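# Lay the towel flat beside the basket, then release

## Task

Get the towel lying flat on the table as a single layer, with at least one finger's width between it and the table edge, at least two finger widths between it and the basket's rim, and more than a hand's width between it and each arm's column. The basket must stay upright with its entire base on the table, no more than three finger widths from its starting spot and turned about the same way as before. Finish by opening the grippers and withdrawing both arms; anything held in place only by the robot at the end does not count.

## Robot and tools

Robot: two arms, left_arm and right_arm, each with six joints and a parallel gripper. All positions share one scene frame in metres. The origin is on the tabletop midway between the arms, +x reaches out over the table, +z is up, and left_arm sits on the +y side. The names left and right do not refer to sides of any camera image.

Row layout. Every command row is one flat list for both arms: 14 numbers, left_arm first, then right_arm. Each arm's block is its six joint angles in this fixed order: shoulder, elbow, wrist roll, wrist pitch, waist, wrist yaw, followed by the gripper opening. Joint values are absolute target angles in radians, the same kind Joint positions prints, not offsets. Opening runs from -1 (closed) to +1 (fully open, about 0.094 m between pads). An optional 12 extra numbers (0 to 1) may follow: stiffness scales for each joint, left's six then right's six, in the same joint order; they persist until changed.

Stated joint ranges (rad): waist -2.880 to 2.880; shoulder 0.000 to 3.142; elbow 0.000 to 3.019; wrist pitch -1.693 to 1.571; wrist yaw -1.571 to 1.571; wrist roll -2.094 to 2.094. True ends may differ by up to 0.019. A target beyond a range by more than 0.019, and further out than the current angle, gets the call rejected; a target past the real end is clipped there, and the result may print joint sent to its limit.

Tools:
- execute_actions(actions): a list of actions run in sequence. Each action is up to 15 rows, one per 1/30 s control step; a short action repeats its final row until 15 steps pass. An empty list just reports state and images.
- move(target, speed, blocking): target is one row as above (absolute angles). All joints follow paths from their present angles that finish together, so the hand usually curves. speed is the top rate in rad/s of the joint with the largest travel, 0.01 to 2, default 0.5. Paths last 0.5 to 10 s; longer ones are cut at 10 s. Finger values are applied immediately. Moves do not avoid obstacles or the other arm. blocking=false returns after 0.5 s while motion continues; until a result shows it ended, further moves and actions are refused, so use wait or stop. The result adds a move: line giving the ending (done, off_target, moving, held, fault), limits=held or limits=none, and each arm's joint farthest from target.
- wait(seconds): 0 to 10; arms keep their last command; a running move carries on and the wait ends early if it finishes.
- stop(): brakes a running move; needs stopping distance, more when fast; fingers are not stopped.
- zoom_image(camera, region): enlarges [x0, y0, x1, y1] pixels (origin top-left, max 504 by 504) of cam_high, cam_left_wrist or cam_right_wrist's latest image.
Replying with no tool call also ends everything.

Motion limits: each step, a joint's target is kept within a lead of its measured angle: waist 0.264, shoulder 0.32, elbow 0.276, wrist pitch 0.33, wrist yaw 0.186, wrist roll 0.522 rad. If targets would put the gripper over 70 mm from where it is, they are scaled back. So large jumps need several actions; resend the remainder if an action ends short. To keep a joint still, resend its Joint targets value. Hands far from a rotating joint travel fast; faster contact and targets deeper past a surface mean harder impacts and pushes.

Results: a state line per arm gives end_effector_position (m) and end_effector_quat_wxyz in the scene frame; printed positions drift from truth, more at long reach. The point reported is between the finger pads, roughly 1 cm short of the tips; fingers point along the gripper's +z and close along its y. Joint positions and Joint velocities list each arm's joints in row order plus pad gap in m. Joint targets shows what the joints are currently driven toward. grip_measured is the opening on the command scale, each gripper off by up to about 1 mm. joint command not followed means a clearance check altered some joint targets. FAULT, MOTOR HOT (85 °C) and OVER-TEMPERATURE FAULT (100 °C, arm goes limp and drops) report stops.

Gripping: command an opening below grip_measured to hold; about 0.03 lower is firm, less is gentler. Pad force caps near 50 to 62 N, weaker on very thin material such as cloth under 2 mm. Expect brief external tugs on held items.

Cameras: cam_high (fixed overhead, 504x504) and fisheye wrist cameras cam_left_wrist and cam_right_wrist (504x504), images returned in that order; calibration is approximate.

Avoid: arms colliding or pressing each other, knocking the basket over or far, anything leaving the table, drops and hard slams, and holding loads for long periods (heat builds even while idle). The robot keeps its last command while you think, so finish by releasing and retracting before ending the scene.

Each tool is called after "Request:" as name([rows], argument=value, ...), one row to a line, values as JSON.

## Session

Request:
execute_actions(actions=[])

Scene clock: 0.00 s.
left_arm: end_effector_position=(+0.0835, +0.7935, +0.3309) grip_measured=+1.000 end_effector_quat_wxyz=(-0.505, +0.656, +0.140, -0.544) | right_arm: end_effector_position=(+0.6225, +0.0600, +0.2794) grip_measured=+1.000 end_effector_quat_wxyz=(+0.077, -0.309, +0.865, +0.387)
Joint names: [shoulder, elbow, wrist roll, wrist pitch, waist, wrist yaw]
Joint positions: left_arm=[ 1.658  0.991 -0.262  1.369  0.951 -1.414  0.094] | right_arm=[ 2.19   2.375 -0.196 -1.508  0.251 -0.781  0.094]
Joint velocities: left_arm=[-0.005 -0.012 -0.037  0.002 -0.015  0.037  0.   ] | right_arm=[-0.015  0.012  0.051 -0.022  0.005  0.022  0.   ]
Motor temperatures (°C, as the motors report them): left_arm=[24 24 23 25 23 22] | right_arm=[22 22 21 25 23 23]
Joint targets: left_arm=[1.652 1.016 -0.262 1.372 0.951 -1.414] | right_arm=[2.187 2.402 -0.196 -1.506 0.251 -0.781]
Joint stiffness scale: left_arm=[1. 1. 1. 1. 1. 1.] | right_arm=[1. 1. 1. 1. 1. 1.]

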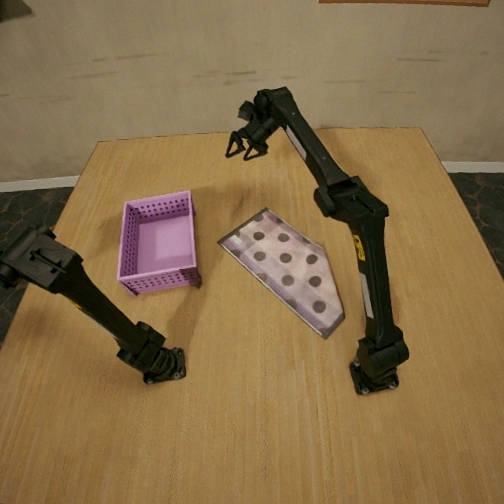

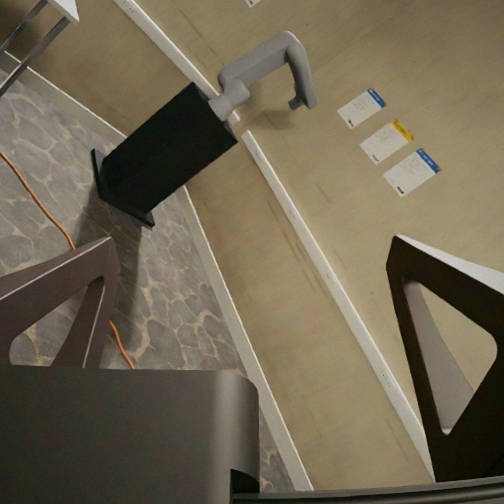

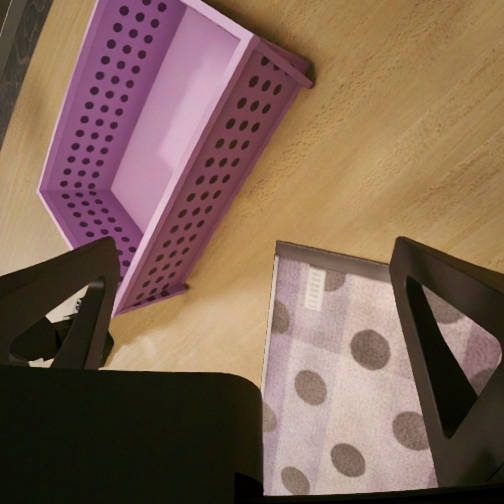

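Request:
move(target=[1.0,1.0,0,-1.2,0,0,1,1.0,1.0,0,-1.2,0,0,1], speed=1)

Request:
zoom_image(camera="cam_high", region=[190,170,390,370])

Request:
move(target=[1.5,1.0,0,-1.2,0,0,1,1.0,0.5,0,-0.5,0,0,1], speed=1)

Scene clock: 6.70 s.
left_arm: end_effector_position=(+0.3726, +0.3402, +0.2501) grip_measured=+1.000 end_effector_quat_wxyz=(+0.178, -0.112, +0.977, +0.018) | right_arm: end_effector_position=(+0.3395, -0.2724, +0.2506) grip_measured=+1.000 end_effector_quat_wxyz=(+0.170, -0.080, +0.982, +0.014)
Joint names: [shoulder, elbow, wrist roll, wrist pitch, waist, wrist yaw]
Joint positions: left_arm=[ 1.005  0.988 -0.016 -1.193  0.01  -0.002  0.094] | right_arm=[ 1.008  0.995 -0.01  -1.214  0.015 -0.005  0.094]
Joint velocities: left_arm=[-0.005 -0.002 -0.037  0.002 -0.015 -0.037  0.   ] | right_arm=[ 0.005 -0.007 -0.037 -0.027  0.005  0.037  0.   ]
Motor temperatures (°C, as the motors report them): left_arm=[25 25 23 25 23 22] | right_arm=[24 25 21 25 23 23]
Joint targets: left_arm=[1.000 1.000 0.000 -1.200 0.000 0.000] | right_arm=[1.000 1.000 -0.000 -1.200 0.000 -0.000]
Joint stiffness scale: left_arm=[1. 1. 1. 1. 1. 1.] | right_arm=[1. 1. 1. 1. 1. 1.]
move: done; limits=none; left_arm: farthest joint: the wrist roll, 0.016 radians from its target (0.262 radians at the start); right_arm: farthest joint: the waist, 0.015 radians from its target (0.251 radians at the start)
camera_calibration (this result's frames):
cam_left_wrist: T_world_to_cam=[[0.221175, -0.975229, -0.00310559, 0.246949], [-0.939486, -0.213921, 0.267587, 0.359177], [-0.261623, -0.056266, -0.963529, 0.481504], [0, 0, 0, 1]] pos_world=[0.408796, 0.34476, 0.368599]
cam_right_wrist: T_world_to_cam=[[0.169223, -0.985522, -0.0104866, -0.319132], [-0.949386, -0.165856, 0.266753, 0.216587], [-0.26463, -0.0351848, -0.963708, 0.445894], [0, 0, 0, 1]] pos_world=[0.377626, -0.262901, 0.368589]

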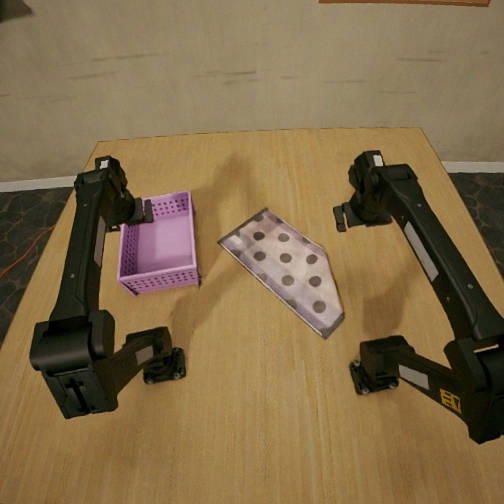

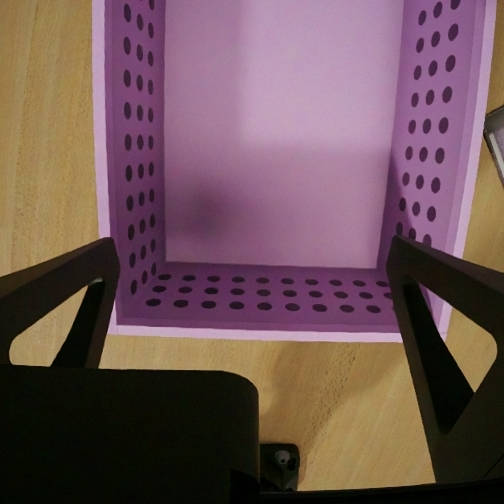

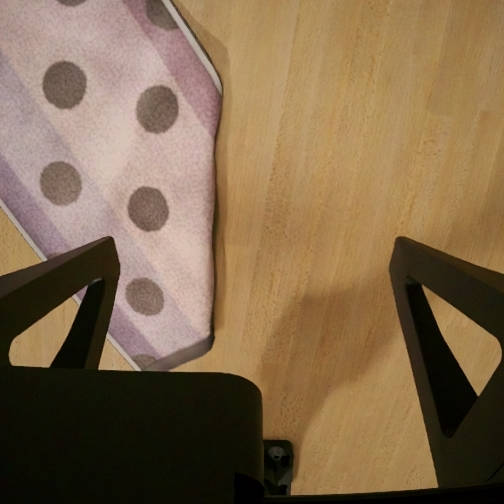

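Region (190, 170, 390, 370) of cam_high's 504x504 image, scaled by 2.520, with more detail than that image has.

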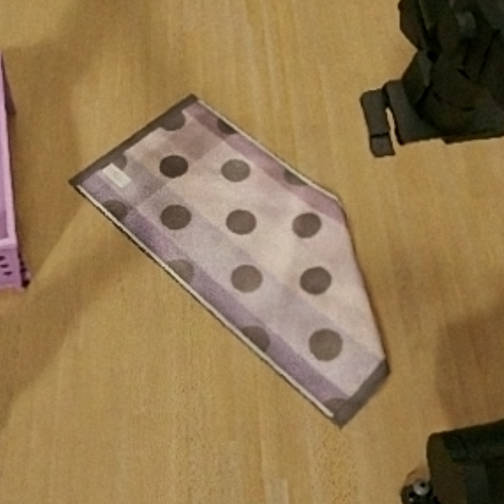

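Scene clock: 8.03 s.
left_arm: end_effector_position=(+0.3890, +0.3438, +0.0783) grip_measured=+1.000 end_effector_quat_wxyz=(-0.073, -0.113, +0.991, -0.006) | right_arm: end_effector_position=(+0.3321, -0.2735, +0.0861) grip_measured=+1.000 end_effector_quat_wxyz=(+0.264, -0.078, +0.961, +0.021)
Joint names: [shoulder, elbow, wrist roll, wrist pitch, waist, wrist yaw]
Joint positions: left_arm=[ 1.511  0.987 -0.015 -1.194  0.01  -0.002  0.094] | right_arm=[ 1.008  0.489 -0.009 -0.516  0.015 -0.005  0.094]
Joint velocities: left_arm=[-0.024 -0.022 -0.081  0.022 -0.005 -0.051  0.   ] | right_arm=[ 0.005  0.017 -0.037 -0.012 -0.005 -0.007  0.   ]
Motor temperatures (°C, as the motors report them): left_arm=[25 25 23 25 23 22] | right_arm=[24 25 21 25 23 23]
Joint targets: left_arm=[1.500 1.000 -0.000 -1.200 0.000 -0.000] | right_arm=[1.000 0.500 0.000 -0.500 -0.000 0.000]
Joint stiffness scale: left_arm=[1. 1. 1. 1. 1. 1.] | right_arm=[1. 1. 1. 1. 1. 1.]
move: done; limits=none; left_arm: farthest joint: the wrist roll, 0.015 radians from its target (0.016 radians at the start); right_arm: farthest joint: the wrist pitch, 0.016 radians from its target (0.714 radians at the start)
camera_calibration (this result's frames):
cam_left_wrist: T_world_to_cam=[[0.217949, -0.975926, -0.00811351, 0.248115], [-0.69379, -0.160777, 0.702002, 0.273401], [-0.686406, -0.147372, -0.712129, 0.497346], [0, 0, 0, 1]] pos_world=[0.476988, 0.359393, 0.16426]
cam_right_wrist: T_world_to_cam=[[0.170232, -0.985377, -0.00727605, -0.321294], [-0.982327, -0.170279, 0.0777157, 0.27918], [-0.0778183, -0.00608223, -0.996949, 0.234106], [0, 0, 0, 1]] pos_world=[0.347158, -0.267634, 0.209357]

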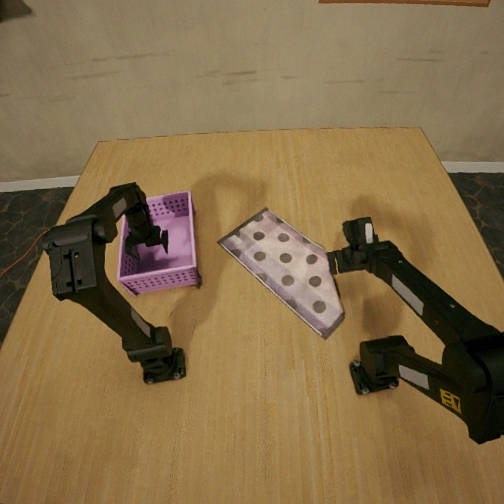

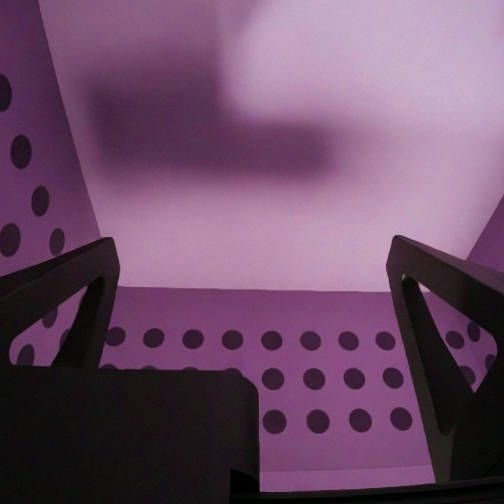

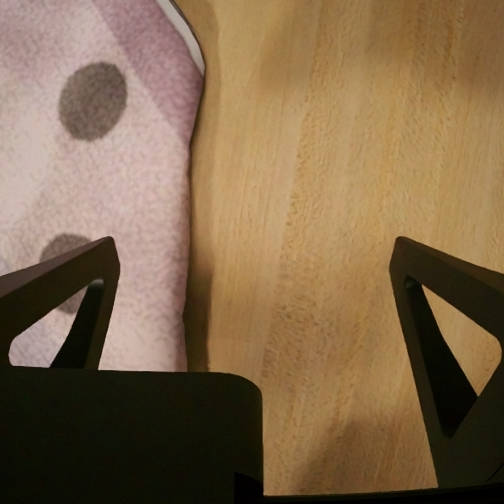

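Request:
move(target=[0.6,0.8,0,-1.2,0.3,0,1,1.6,1.1,0.5,-1.07,0.158,0,0.2], speed=1)

Scene clock: 26.37 s.
left_arm: end_effector_position=(+0.2600, +0.3870, +0.2693) grip_measured=+1.000 end_effector_quat_wxyz=(+0.277, -0.239, +0.928, +0.067) | right_arm: end_effector_position=(+0.4059, -0.2065, +0.0686) grip_measured=+0.202 end_effector_quat_wxyz=(-0.011, +0.103, +0.995, -0.002)
Joint names: [shoulder, elbow, wrist roll, wrist pitch, waist, wrist yaw]
Joint positions: left_arm=[ 0.593  0.796 -0.015 -1.196  0.287 -0.002  0.094] | right_arm=[ 1.59   1.059  0.49  -1.061  0.146 -0.004  0.056]
Joint velocities: left_arm=[ 0.005  0.007 -0.037 -0.027 -0.005 -0.051  0.   ] | right_arm=[-0.005 -0.012 -0.007 -0.012 -0.005  0.066  0.001]
Motor temperatures (°C, as the motors report them): left_arm=[25 26 23 25 23 22] | right_arm=[23 28 21 25 23 23]
Joint targets: left_arm=[0.600 0.800 -0.000 -1.200 0.300 0.000] | right_arm=[1.600 1.100 0.500 -1.070 0.158 0.000]
Joint stiffness scale: left_arm=[1. 1. 1. 1. 1. 1.] | right_arm=[1. 1. 1. 1. 1. 1.]
move: off_target (right_arm); limits=none; left_arm: farthest joint: the wrist roll, 0.015 radians from its target (0.015 radians at the start); right_arm: farthest joint: the elbow, 0.041 radians from its target (0.611 radians at the start)
camera_calibration (this result's frames):
cam_left_wrist: T_world_to_cam=[[0.479141, -0.877738, -0.000823044, 0.212135], [-0.876445, -0.478486, 0.053816, 0.401812], [-0.0476301, -0.0250641, -0.998551, 0.414923], [0, 0, 0, 1]] pos_world=[0.270286, 0.38886, 0.392872]
cam_right_wrist: T_world_to_cam=[[-0.201841, -0.979405, -0.00518561, -0.115848], [-0.789723, 0.159614, 0.592336, 0.319111], [-0.579309, 0.123653, -0.805675, 0.440031], [0, 0, 0, 1]] pos_world=[0.48354, -0.218807, 0.1649]

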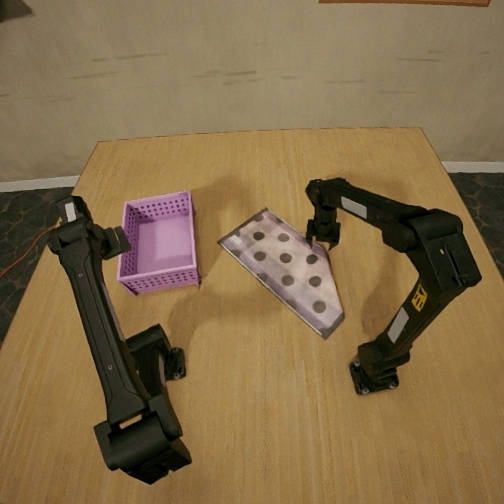

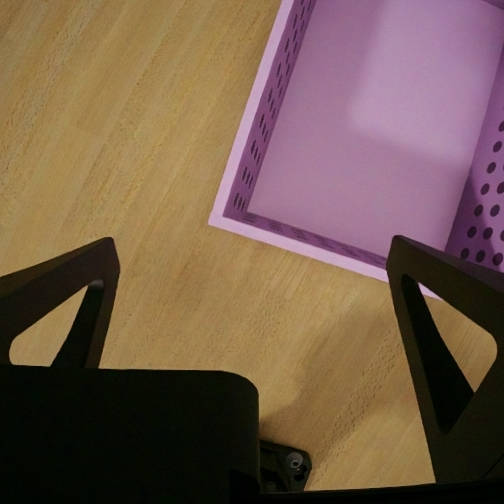

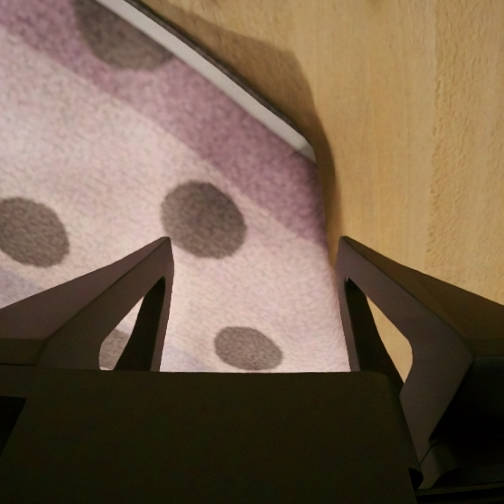

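Request:
move(target=[0.6,0.8,0,-1.2,0.3,0,1,1.72,1.11,-0.52,-0.92,0.13,0,0.2])

Scene clock: 33.77 s.
left_arm: end_effector_position=(+0.2600, +0.3870, +0.2693) grip_measured=+1.000 end_effector_quat_wxyz=(+0.277, -0.239, +0.928, +0.067) | right_arm: end_effector_position=(+0.4316, -0.1990, +0.0259) grip_measured=+0.202 end_effector_quat_wxyz=(+0.004, -0.386, +0.922, +0.002)
Joint names: [shoulder, elbow, wrist roll, wrist pitch, waist, wrist yaw]
Joint positions: left_arm=[ 0.593  0.796 -0.015 -1.196  0.287 -0.002  0.094] | right_arm=[ 1.7    1.068 -0.51  -0.931  0.146 -0.004  0.056]
Joint velocities: left_arm=[-0.005 -0.002 -0.007  0.002 -0.005 -0.037  0.   ] | right_arm=[-0.005  0.017 -0.037 -0.002 -0.005  0.081  0.   ]
Motor temperatures (°C, as the motors report them): left_arm=[25 26 23 25 23 22] | right_arm=[23 29 21 25 23 23]
Joint targets: left_arm=[0.600 0.800 -0.000 -1.200 0.300 0.000] | right_arm=[1.720 1.110 -0.520 -0.920 0.130 -0.000]
Joint stiffness scale: left_arm=[1. 1. 1. 1. 1. 1.] | right_arm=[1. 1. 1. 1. 1. 1.]
move: off_target (right_arm); limits=none; left_arm: farthest joint: the wrist roll, 0.015 radians from its target (0.015 radians at the start); right_arm: farthest joint: the elbow, 0.042 radians from its target (0.051 radians at the start)
camera_calibration (this result's frames):
cam_left_wrist: T_world_to_cam=[[0.479141, -0.877738, -0.000823044, 0.212135], [-0.876445, -0.478486, 0.053816, 0.401812], [-0.0476301, -0.0250641, -0.998551, 0.414923], [0, 0, 0, 1]] pos_world=[0.270286, 0.38886, 0.392872]
cam_right_wrist: T_world_to_cam=[[0.715177, -0.698857, -0.0110101, -0.443325], [-0.570637, -0.592914, 0.568179, 0.119805], [-0.403604, -0.400066, -0.822832, 0.240004], [0, 0, 0, 1]] pos_world=[0.482287, -0.142769, 0.124531]

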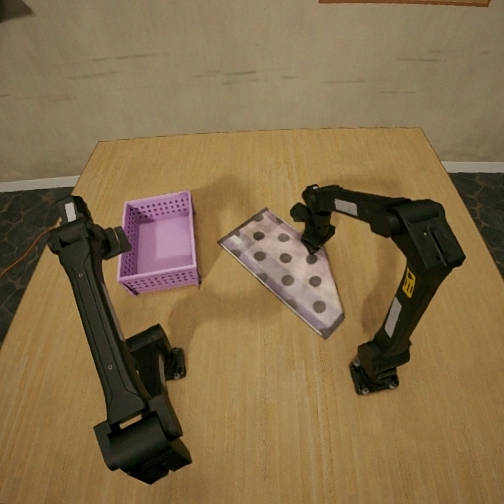

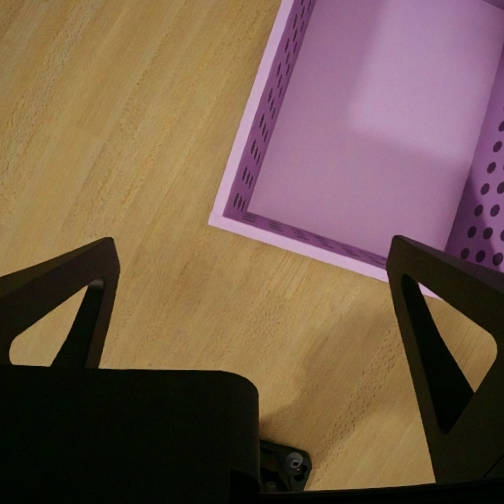

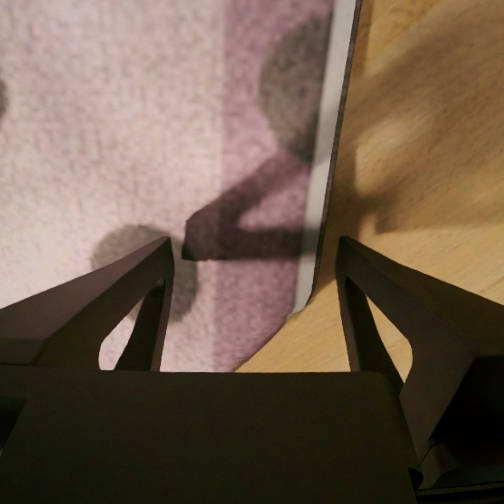

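Good straddle. Descend, close, lift.

Request:
move(target=[0.6,0.8,0,-1.2,0.3,0,1,1.765,1.08,-0.52,-0.86,0.13,0,0.2], speed=0.1)

Request:
move(target=[0.6,0.8,0,-1.2,0.3,0,1,1.765,1.08,-0.52,-0.86,0.13,0,-1])

Request:
move(target=[0.6,0.8,0,-1.2,0.3,0,1,1.5,1.25,-0.52,-1.3,0.2,0,-1], speed=0.3)

Scene clock: 37.77 s.
left_arm: end_effector_position=(+0.2600, +0.3870, +0.2693) grip_measured=+1.000 end_effector_quat_wxyz=(+0.277, -0.239, +0.928, +0.067) | right_arm: end_effector_position=(+0.4405, -0.1964, +0.0174) grip_measured=+0.202 end_effector_quat_wxyz=(+0.017, -0.388, +0.921, +0.000)
Joint names: [shoulder, elbow, wrist roll, wrist pitch, waist, wrist yaw]
Joint positions: left_arm=[ 0.593  0.796 -0.015 -1.196  0.287 -0.002  0.094] | right_arm=[ 1.72   1.068 -0.514 -0.884  0.146 -0.004  0.056]
Joint velocities: left_arm=[ 0.005 -0.007 -0.007 -0.012 -0.005 -0.007  0.   ] | right_arm=[-0.005  0.007  0.007 -0.002 -0.005  0.007  0.001]
Motor temperatures (°C, as the motors report them): left_arm=[25 27 23 25 23 22] | right_arm=[23 29 21 25 23 23]
Joint targets: left_arm=[0.600 0.800 0.000 -1.200 0.300 -0.000] | right_arm=[1.765 1.080 -0.520 -0.860 0.130 0.000]
Joint stiffness scale: left_arm=[1. 1. 1. 1. 1. 1.] | right_arm=[1. 1. 1. 1. 1. 1.]
move: off_target (right_arm); limits=none; left_arm: farthest joint: the wrist roll, 0.015 radians from its target (0.015 radians at the start); right_arm: farthest joint: the shoulder, 0.045 radians from its target (0.065 radians at the start)
camera_calibration (this result's frames):
cam_left_wrist: T_world_to_cam=[[0.47886, -0.87789, -0.00103126, 0.212323], [-0.876592, -0.478215, 0.0538143, 0.401746], [-0.0477362, -0.0248655, -0.99855, 0.414874], [0, 0, 0, 1]] pos_world=[0.270299, 0.388834, 0.392871]
cam_right_wrist: T_world_to_cam=[[0.717685, -0.696365, 0.00221961, -0.448849], [-0.582931, -0.599029, 0.548959, 0.135831], [-0.380946, -0.395273, -0.835846, 0.22888], [0, 0, 0, 1]] pos_world=[0.488503, -0.140726, 0.117739]

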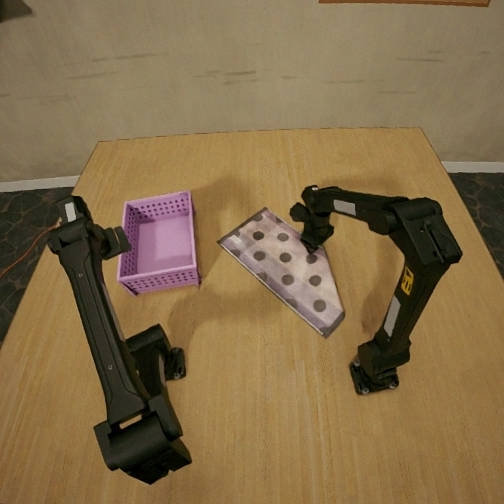

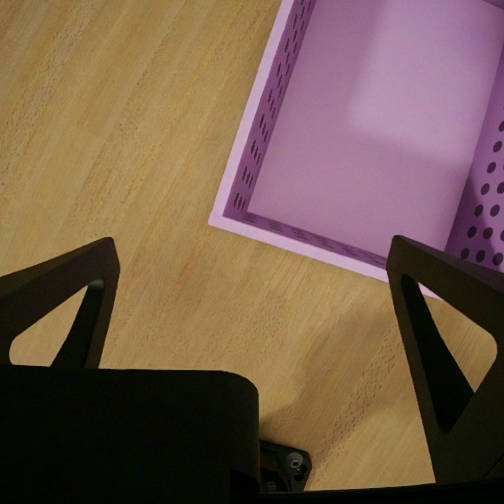

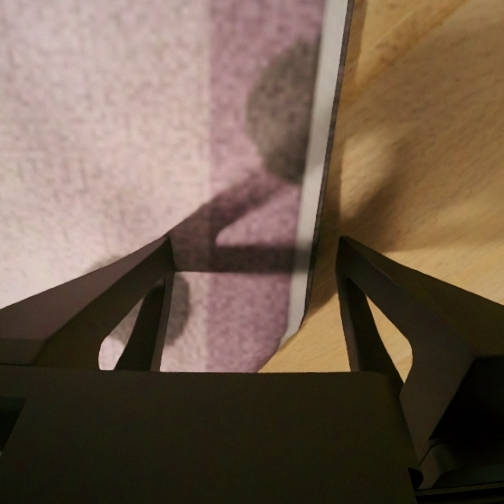

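Scene clock: 38.47 s.
left_arm: end_effector_position=(+0.2600, +0.3870, +0.2693) grip_measured=+1.000 end_effector_quat_wxyz=(+0.277, -0.239, +0.928, +0.067) | right_arm: end_effector_position=(+0.4416, -0.1961, +0.0172) grip_measured=-0.912 end_effector_quat_wxyz=(+0.020, -0.388, +0.922, +0.000)
Joint names: [shoulder, elbow, wrist roll, wrist pitch, waist, wrist yaw]
Joint positions: left_arm=[ 0.593  0.796 -0.015 -1.196  0.287 -0.002  0.094] | right_arm=[ 1.721  1.068 -0.514 -0.879  0.146 -0.005  0.004]
Joint velocities: left_arm=[ 0.005 -0.017  0.022  0.007  0.005 -0.007  0.   ] | right_arm=[-0.005  0.012 -0.051 -0.017 -0.015 -0.022  0.001]
Motor temperatures (°C, as the motors report them): left_arm=[25 27 23 25 23 22] | right_arm=[23 29 21 25 23 23]
Joint targets: left_arm=[0.600 0.800 -0.000 -1.200 0.300 0.000] | right_arm=[1.765 1.080 -0.520 -0.860 0.130 -0.000]
Joint stiffness scale: left_arm=[1. 1. 1. 1. 1. 1.] | right_arm=[1. 1. 1. 1. 1. 1.]
move: off_target (right_arm); limits=none; left_arm: farthest joint: the wrist roll, 0.015 radians from its target (0.015 radians at the start); right_arm: farthest joint: the shoulder, 0.044 radians from its target (0.045 radians at the start)
camera_calibration (this result's frames):
cam_left_wrist: T_world_to_cam=[[0.47886, -0.87789, -0.00103126, 0.212323], [-0.876592, -0.478215, 0.0538143, 0.401746], [-0.0477362, -0.0248655, -0.99855, 0.414874], [0, 0, 0, 1]] pos_world=[0.270299, 0.388834, 0.392871]
cam_right_wrist: T_world_to_cam=[[0.717427, -0.696624, 0.00363104, -0.449407], [-0.585232, -0.599865, 0.545588, 0.137704], [-0.377892, -0.393545, -0.838046, 0.228194], [0, 0, 0, 1]] pos_world=[0.489238, -0.140659, 0.117739]

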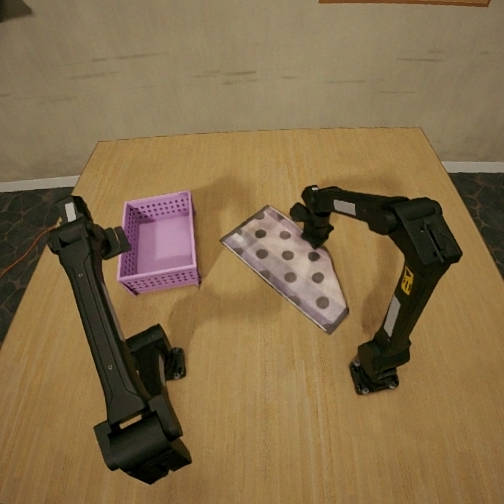

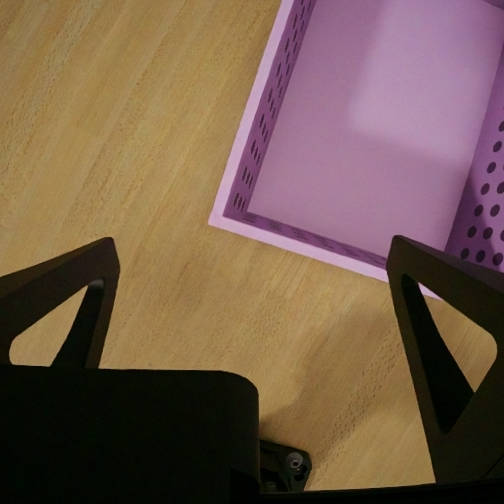

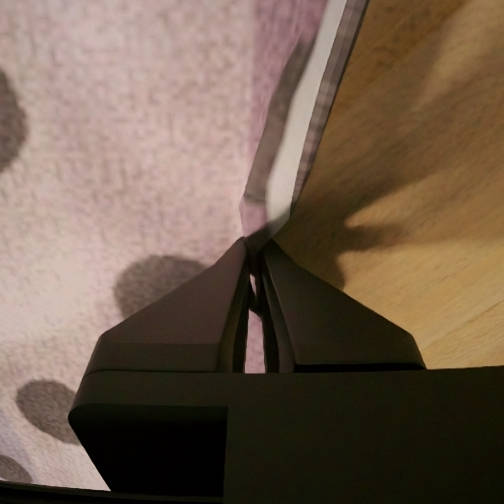

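Scene clock: 40.27 s.
left_arm: end_effector_position=(+0.2600, +0.3870, +0.2693) grip_measured=+1.000 end_effector_quat_wxyz=(+0.277, -0.239, +0.928, +0.067) | right_arm: end_effector_position=(+0.4046, -0.1896, +0.1498) grip_measured=-0.912 end_effector_quat_wxyz=(-0.015, -0.406, +0.914, +0.004)
Joint names: [shoulder, elbow, wrist roll, wrist pitch, waist, wrist yaw]
Joint positions: left_arm=[ 0.593  0.796 -0.015 -1.196  0.287 -0.002  0.094] | right_arm=[ 1.516  1.205 -0.514 -1.29   0.185 -0.005  0.004]
Joint velocities: left_arm=[-0.005 -0.002  0.007  0.007 -0.005 -0.051  0.   ] | right_arm=[-0.005  0.012 -0.037 -0.027 -0.005  0.051  0.001]
Motor temperatures (°C, as the motors report them): left_arm=[25 27 23 25 23 22] | right_arm=[23 30 21 25 23 23]
Joint targets: left_arm=[0.600 0.800 -0.000 -1.200 0.300 -0.000] | right_arm=[1.500 1.250 -0.520 -1.300 0.200 0.000]
Joint stiffness scale: left_arm=[1. 1. 1. 1. 1. 1.] | right_arm=[1. 1. 1. 1. 1. 1.]
move: off_target (right_arm); limits=none; left_arm: farthest joint: the wrist roll, 0.015 radians from its target (0.015 radians at the start); right_arm: farthest joint: the elbow, 0.045 radians from its target (0.182 radians at the start)
camera_calibration (this result's frames):
cam_left_wrist: T_world_to_cam=[[0.47886, -0.87789, -0.00103126, 0.212323], [-0.876592, -0.478215, 0.0538143, 0.401746], [-0.0477362, -0.0248655, -0.99855, 0.414874], [0, 0, 0, 1]] pos_world=[0.270299, 0.388834, 0.392871]
cam_right_wrist: T_world_to_cam=[[0.743359, -0.668204, -0.0303378, -0.418762], [-0.523714, -0.609634, 0.595037, 0.0134415], [-0.416101, -0.426438, -0.803125, 0.331896], [0, 0, 0, 1]] pos_world=[0.456432, -0.130091, 0.245851]

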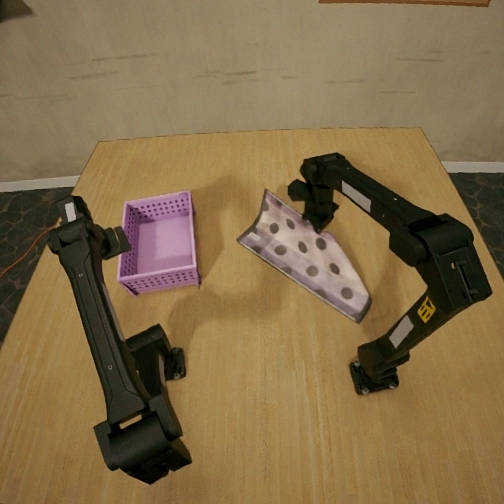

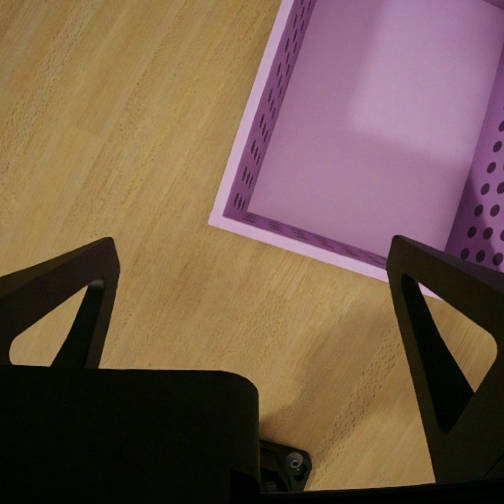

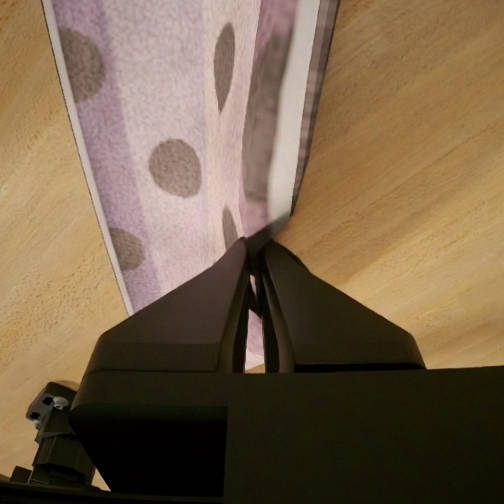

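Request:
move(target=[0.6,0.8,0,-1.2,0.3,0,1,1.5,1.6,-0.52,-1.55,0.35,0,-1], speed=0.3)

Request:
zoom_image(camera="cam_high", region=[200,100,450,350])

Scene clock: 45.13 s.
left_arm: end_effector_position=(+0.2600, +0.3870, +0.2693) grip_measured=+1.000 end_effector_quat_wxyz=(+0.277, -0.239, +0.928, +0.067) | right_arm: end_effector_position=(+0.4163, -0.1106, +0.2809) grip_measured=-0.912 end_effector_quat_wxyz=(+0.033, -0.475, +0.880, +0.002)
Joint names: [shoulder, elbow, wrist roll, wrist pitch, waist, wrist yaw]
Joint positions: left_arm=[ 0.593  0.796 -0.015 -1.196  0.287 -0.002  0.094] | right_arm=[ 1.516  1.552 -0.514 -1.541  0.338 -0.004  0.004]
Joint velocities: left_arm=[-0.005 -0.022  0.007 -0.002 -0.015  0.066  0.   ] | right_arm=[ 0.005  0.007 -0.007 -0.017  0.005 -0.081 -0.   ]
Motor temperatures (°C, as the motors report them): left_arm=[25 27 23 25 23 22] | right_arm=[24 31 21 25 23 23]
Joint targets: left_arm=[0.600 0.800 -0.000 -1.200 0.300 -0.000] | right_arm=[1.500 1.600 -0.520 -1.550 0.350 0.000]
Joint stiffness scale: left_arm=[1. 1. 1. 1. 1. 1.] | right_arm=[1. 1. 1. 1. 1. 1.]
move: off_target (right_arm); limits=none; left_arm: farthest joint: the wrist roll, 0.015 radians from its target (0.015 radians at the start); right_arm: farthest joint: the elbow, 0.048 radians from its target (0.395 radians at the start)
camera_calibration (this result's frames):
cam_left_wrist: T_world_to_cam=[[0.47886, -0.87789, -0.00103126, 0.212323], [-0.876592, -0.478215, 0.0538143, 0.401746], [-0.0477362, -0.0248655, -0.99855, 0.414874], [0, 0, 0, 1]] pos_world=[0.270299, 0.388834, 0.392871]
cam_right_wrist: T_world_to_cam=[[0.837252, -0.546537, 0.0174896, -0.409781], [-0.472495, -0.706986, 0.52623, -0.0230042], [-0.275239, -0.448851, -0.850162, 0.427847], [0, 0, 0, 1]] pos_world=[0.449981, -0.0481846, 0.383012]

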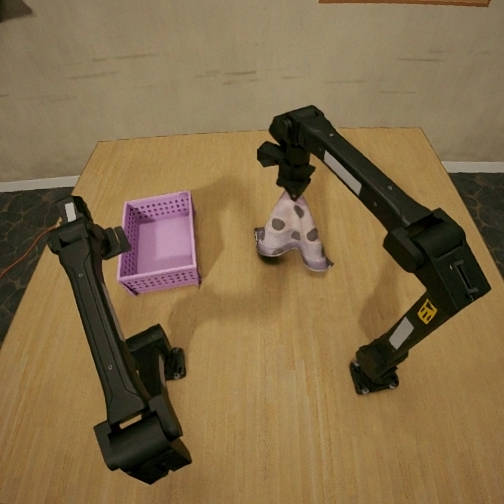

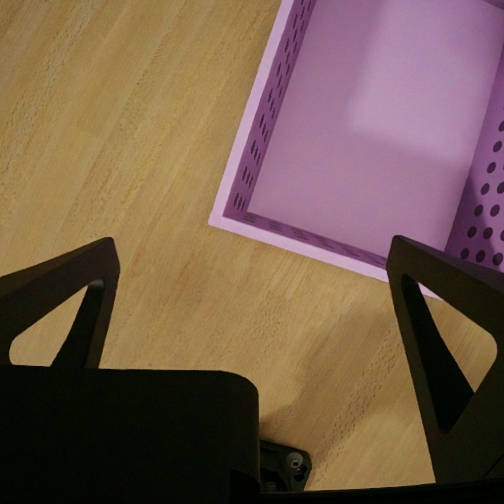

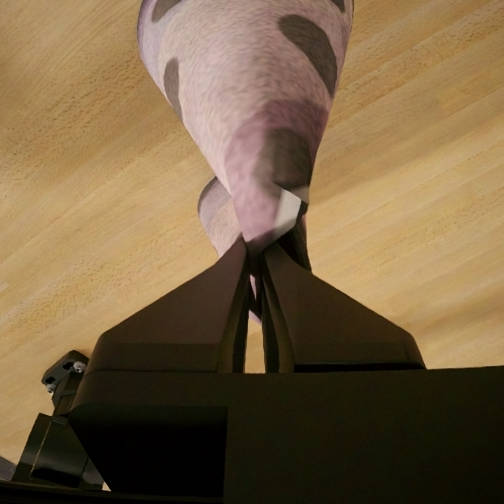

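Region (200, 100, 450, 350) of cam_high's 504x504 image, scaled by 2.016, with more detail than that image has.

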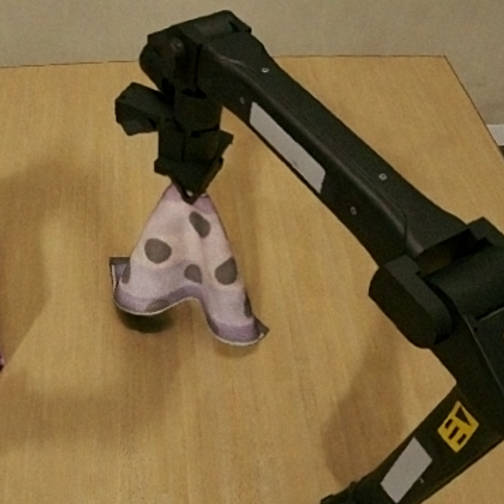

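Request:
move(target=[0.6,0.8,0,-1.2,0.3,0,1,1.4,0.8,-0.15,-0.95,0.73,0,-1], speed=0.25)

Request:
move(target=[0.6,0.8,0,-1.2,0.3,0,1,1.4,0.8,-0.15,-0.95,0.73,0,0.3])

Request:
move(target=[0.6,0.8,0,-1.2,0.3,0,1,0.8,0.8,-0.15,-1.2,0.3,0,0.3])

Request:
zoom_image(camera="cam_high", region=[170,150,420,400])

Scene clock: 54.33 s.
left_arm: end_effector_position=(+0.2600, +0.3870, +0.2693) grip_measured=+1.000 end_effector_quat_wxyz=(+0.277, -0.239, +0.928, +0.067) | right_arm: end_effector_position=(+0.2239, -0.0687, +0.0463) grip_measured=-0.913 end_effector_quat_wxyz=(-0.007, -0.486, +0.874, -0.000)
Joint names: [shoulder, elbow, wrist roll, wrist pitch, waist, wrist yaw]
Joint positions: left_arm=[ 0.593  0.796 -0.015 -1.196  0.287 -0.002  0.094] | right_arm=[ 1.42   0.797 -0.161 -0.96   0.717 -0.004  0.004]
Joint velocities: left_arm=[-0.005 -0.017 -0.037 -0.007 -0.005  0.037  0.   ] | right_arm=[-0.005 -0.012 -0.095 -0.017 -0.005  0.037 -0.001]
Motor temperatures (°C, as the motors report them): left_arm=[24 27 23 25 23 22] | right_arm=[24 32 21 25 23 23]
Joint targets: left_arm=[0.600 0.800 0.000 -1.200 0.300 0.000] | right_arm=[1.400 0.800 -0.150 -0.950 0.730 -0.000]
Joint stiffness scale: left_arm=[1. 1. 1. 1. 1. 1.] | right_arm=[1. 1. 1. 1. 1. 1.]
move: done; limits=none; left_arm: farthest joint: the wrist roll, 0.015 radians from its target (0.015 radians at the start); right_arm: farthest joint: the shoulder, 0.020 radians from its target (0.116 radians at the start)
camera_calibration (this result's frames):
cam_left_wrist: T_world_to_cam=[[0.47886, -0.87789, -0.00103126, 0.212323], [-0.876592, -0.478215, 0.0538143, 0.401746], [-0.0477362, -0.0248655, -0.99855, 0.414874], [0, 0, 0, 1]] pos_world=[0.270299, 0.388834, 0.392871]
cam_right_wrist: T_world_to_cam=[[0.851263, -0.524445, -0.0175581, -0.221676], [-0.416461, -0.695587, 0.585422, 0.0245815], [-0.319235, -0.491036, -0.810538, 0.199383], [0, 0, 0, 1]] pos_world=[0.262592, -0.00125425, 0.143325]

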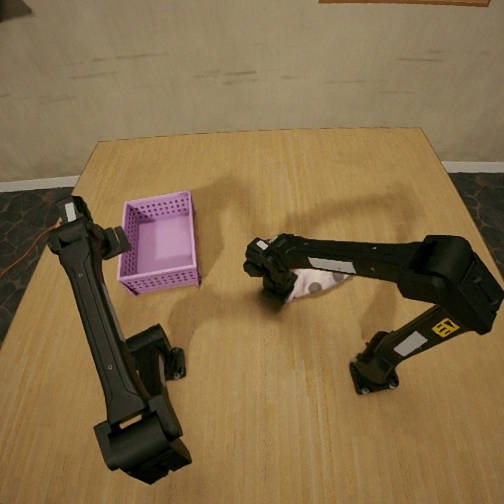

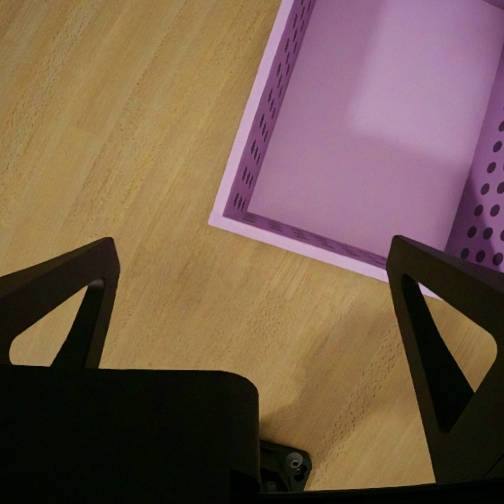

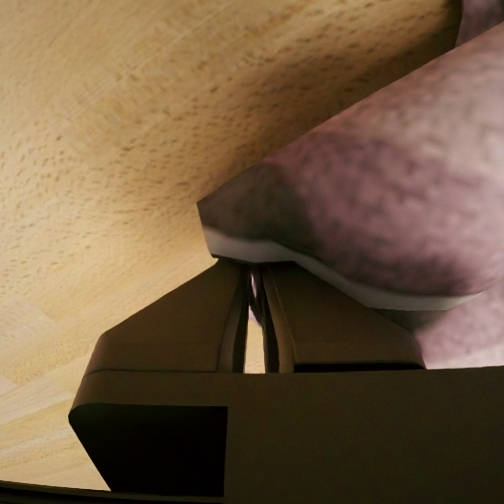

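Scene clock: 55.03 s.
left_arm: end_effector_position=(+0.2600, +0.3870, +0.2693) grip_measured=+1.000 end_effector_quat_wxyz=(+0.277, -0.239, +0.928, +0.067) | right_arm: end_effector_position=(+0.2239, -0.0687, +0.0463) grip_measured=+0.298 end_effector_quat_wxyz=(-0.007, -0.486, +0.874, -0.000)
Joint names: [shoulder, elbow, wrist roll, wrist pitch, waist, wrist yaw]
Joint positions: left_arm=[ 0.593  0.796 -0.015 -1.196  0.287 -0.002  0.094] | right_arm=[ 1.42   0.797 -0.16  -0.96   0.717 -0.004  0.061]
Joint velocities: left_arm=[-0.015 -0.007  0.037 -0.027 -0.005  0.022  0.   ] | right_arm=[-0.005 -0.012 -0.007  0.002 -0.005  0.037  0.001]
Motor temperatures (°C, as the motors report them): left_arm=[24 27 23 25 23 22] | right_arm=[24 31 21 25 23 23]
Joint targets: left_arm=[0.600 0.800 0.000 -1.200 0.300 -0.000] | right_arm=[1.400 0.800 -0.150 -0.950 0.730 0.000]
Joint stiffness scale: left_arm=[1. 1. 1. 1. 1. 1.] | right_arm=[1. 1. 1. 1. 1. 1.]
move: done; limits=none; left_arm: farthest joint: the wrist roll, 0.015 radians from its target (0.015 radians at the start); right_arm: farthest joint: the shoulder, 0.020 radians from its target (0.020 radians at the start)
camera_calibration (this result's frames):
cam_left_wrist: T_world_to_cam=[[0.47886, -0.87789, -0.00103126, 0.212323], [-0.876592, -0.478215, 0.0538143, 0.401746], [-0.0477362, -0.0248655, -0.99855, 0.414874], [0, 0, 0, 1]] pos_world=[0.270299, 0.388834, 0.392871]
cam_right_wrist: T_world_to_cam=[[0.850462, -0.525743, -0.0175397, -0.221587], [-0.417528, -0.69494, 0.58543, 0.0248645], [-0.319975, -0.490563, -0.810533, 0.199581], [0, 0, 0, 1]] pos_world=[0.262694, -0.00131164, 0.143324]

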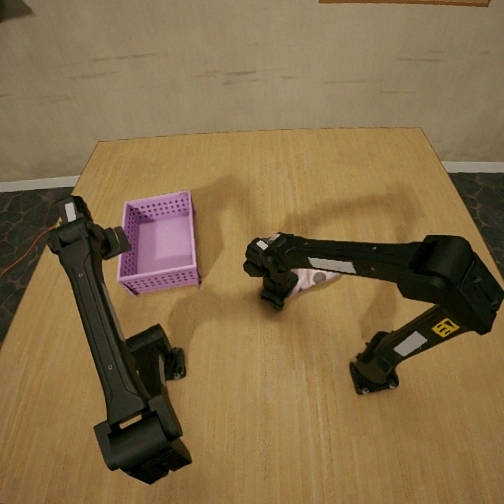

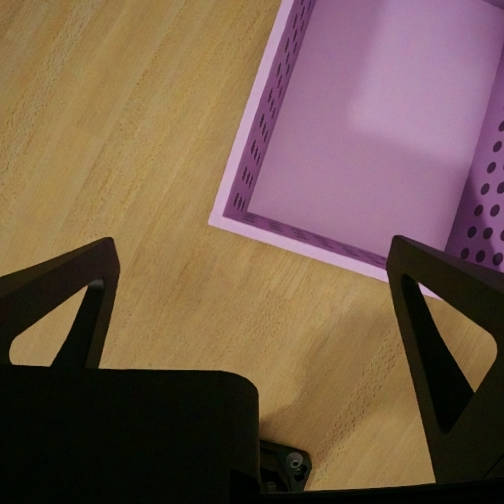

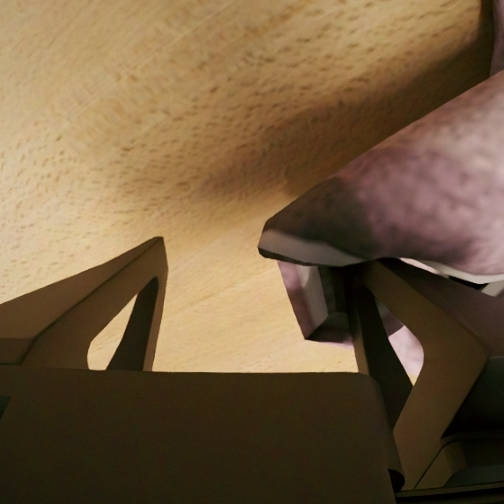

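Scene clock: 56.70 s.
left_arm: end_effector_position=(+0.2600, +0.3870, +0.2693) grip_measured=+1.000 end_effector_quat_wxyz=(+0.277, -0.239, +0.928, +0.067) | right_arm: end_effector_position=(+0.2516, -0.2040, +0.2182) grip_measured=+0.298 end_effector_quat_wxyz=(+0.184, -0.294, +0.937, +0.029)
Joint names: [shoulder, elbow, wrist roll, wrist pitch, waist, wrist yaw]
Joint positions: left_arm=[ 0.593  0.796 -0.015 -1.196  0.287 -0.002  0.094] | right_arm=[ 0.797  0.792 -0.159 -1.192  0.311 -0.004  0.061]
Joint velocities: left_arm=[ 0.005  0.002  0.037 -0.017  0.005  0.022  0.   ] | right_arm=[-0.015 -0.002 -0.051 -0.007 -0.005  0.066  0.   ]
Motor temperatures (°C, as the motors report them): left_arm=[24 27 23 25 23 22] | right_arm=[24 31 21 25 23 23]
Joint targets: left_arm=[0.600 0.800 -0.000 -1.200 0.300 0.000] | right_arm=[0.800 0.800 -0.150 -1.200 0.300 0.000]
Joint stiffness scale: left_arm=[1. 1. 1. 1. 1. 1.] | right_arm=[1. 1. 1. 1. 1. 1.]
move: done; limits=none; left_arm: farthest joint: the wrist roll, 0.015 radians from its target (0.015 radians at the start); right_arm: farthest joint: the waist, 0.011 radians from its target (0.417 radians at the start)
camera_calibration (this result's frames):
cam_left_wrist: T_world_to_cam=[[0.47886, -0.87789, -0.00103126, 0.212323], [-0.876592, -0.478215, 0.0538143, 0.401746], [-0.0477362, -0.0248655, -0.99855, 0.414874], [0, 0, 0, 1]] pos_world=[0.270299, 0.388834, 0.392871]
cam_right_wrist: T_world_to_cam=[[0.568436, -0.821475, 0.045378, -0.316397], [-0.804244, -0.543194, 0.241104, 0.04517], [-0.173412, -0.173547, -0.969438, 0.343811], [0, 0, 0, 1]] pos_world=[0.2758, -0.175709, 0.33677]

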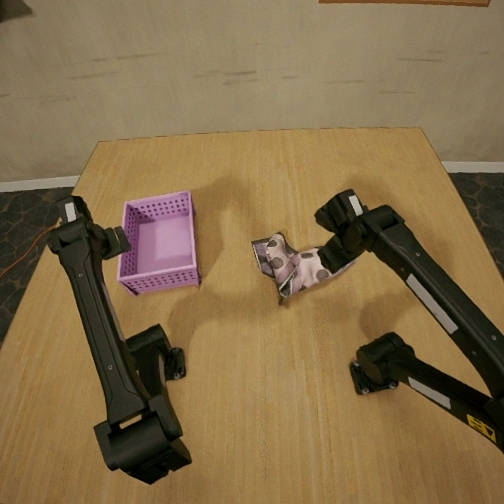

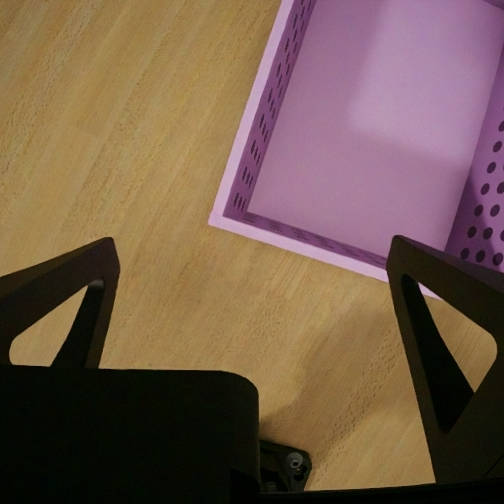

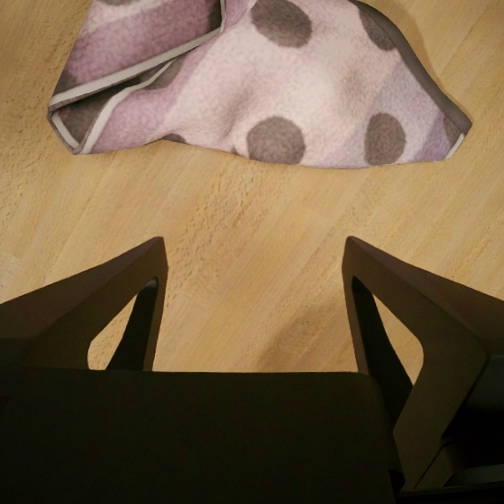

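Region (170, 150, 420, 400) of cam_high's 504x504 image, scaled by 2.016, with more detail than that image has.

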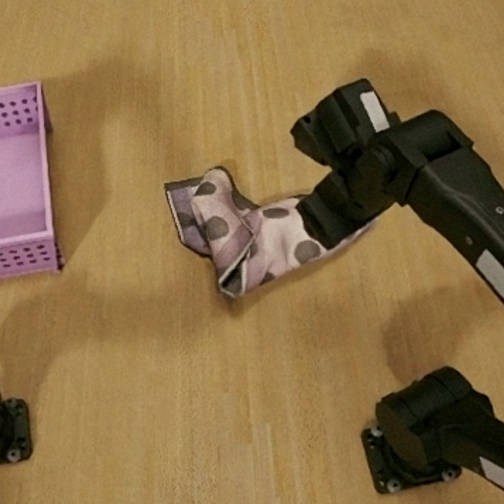

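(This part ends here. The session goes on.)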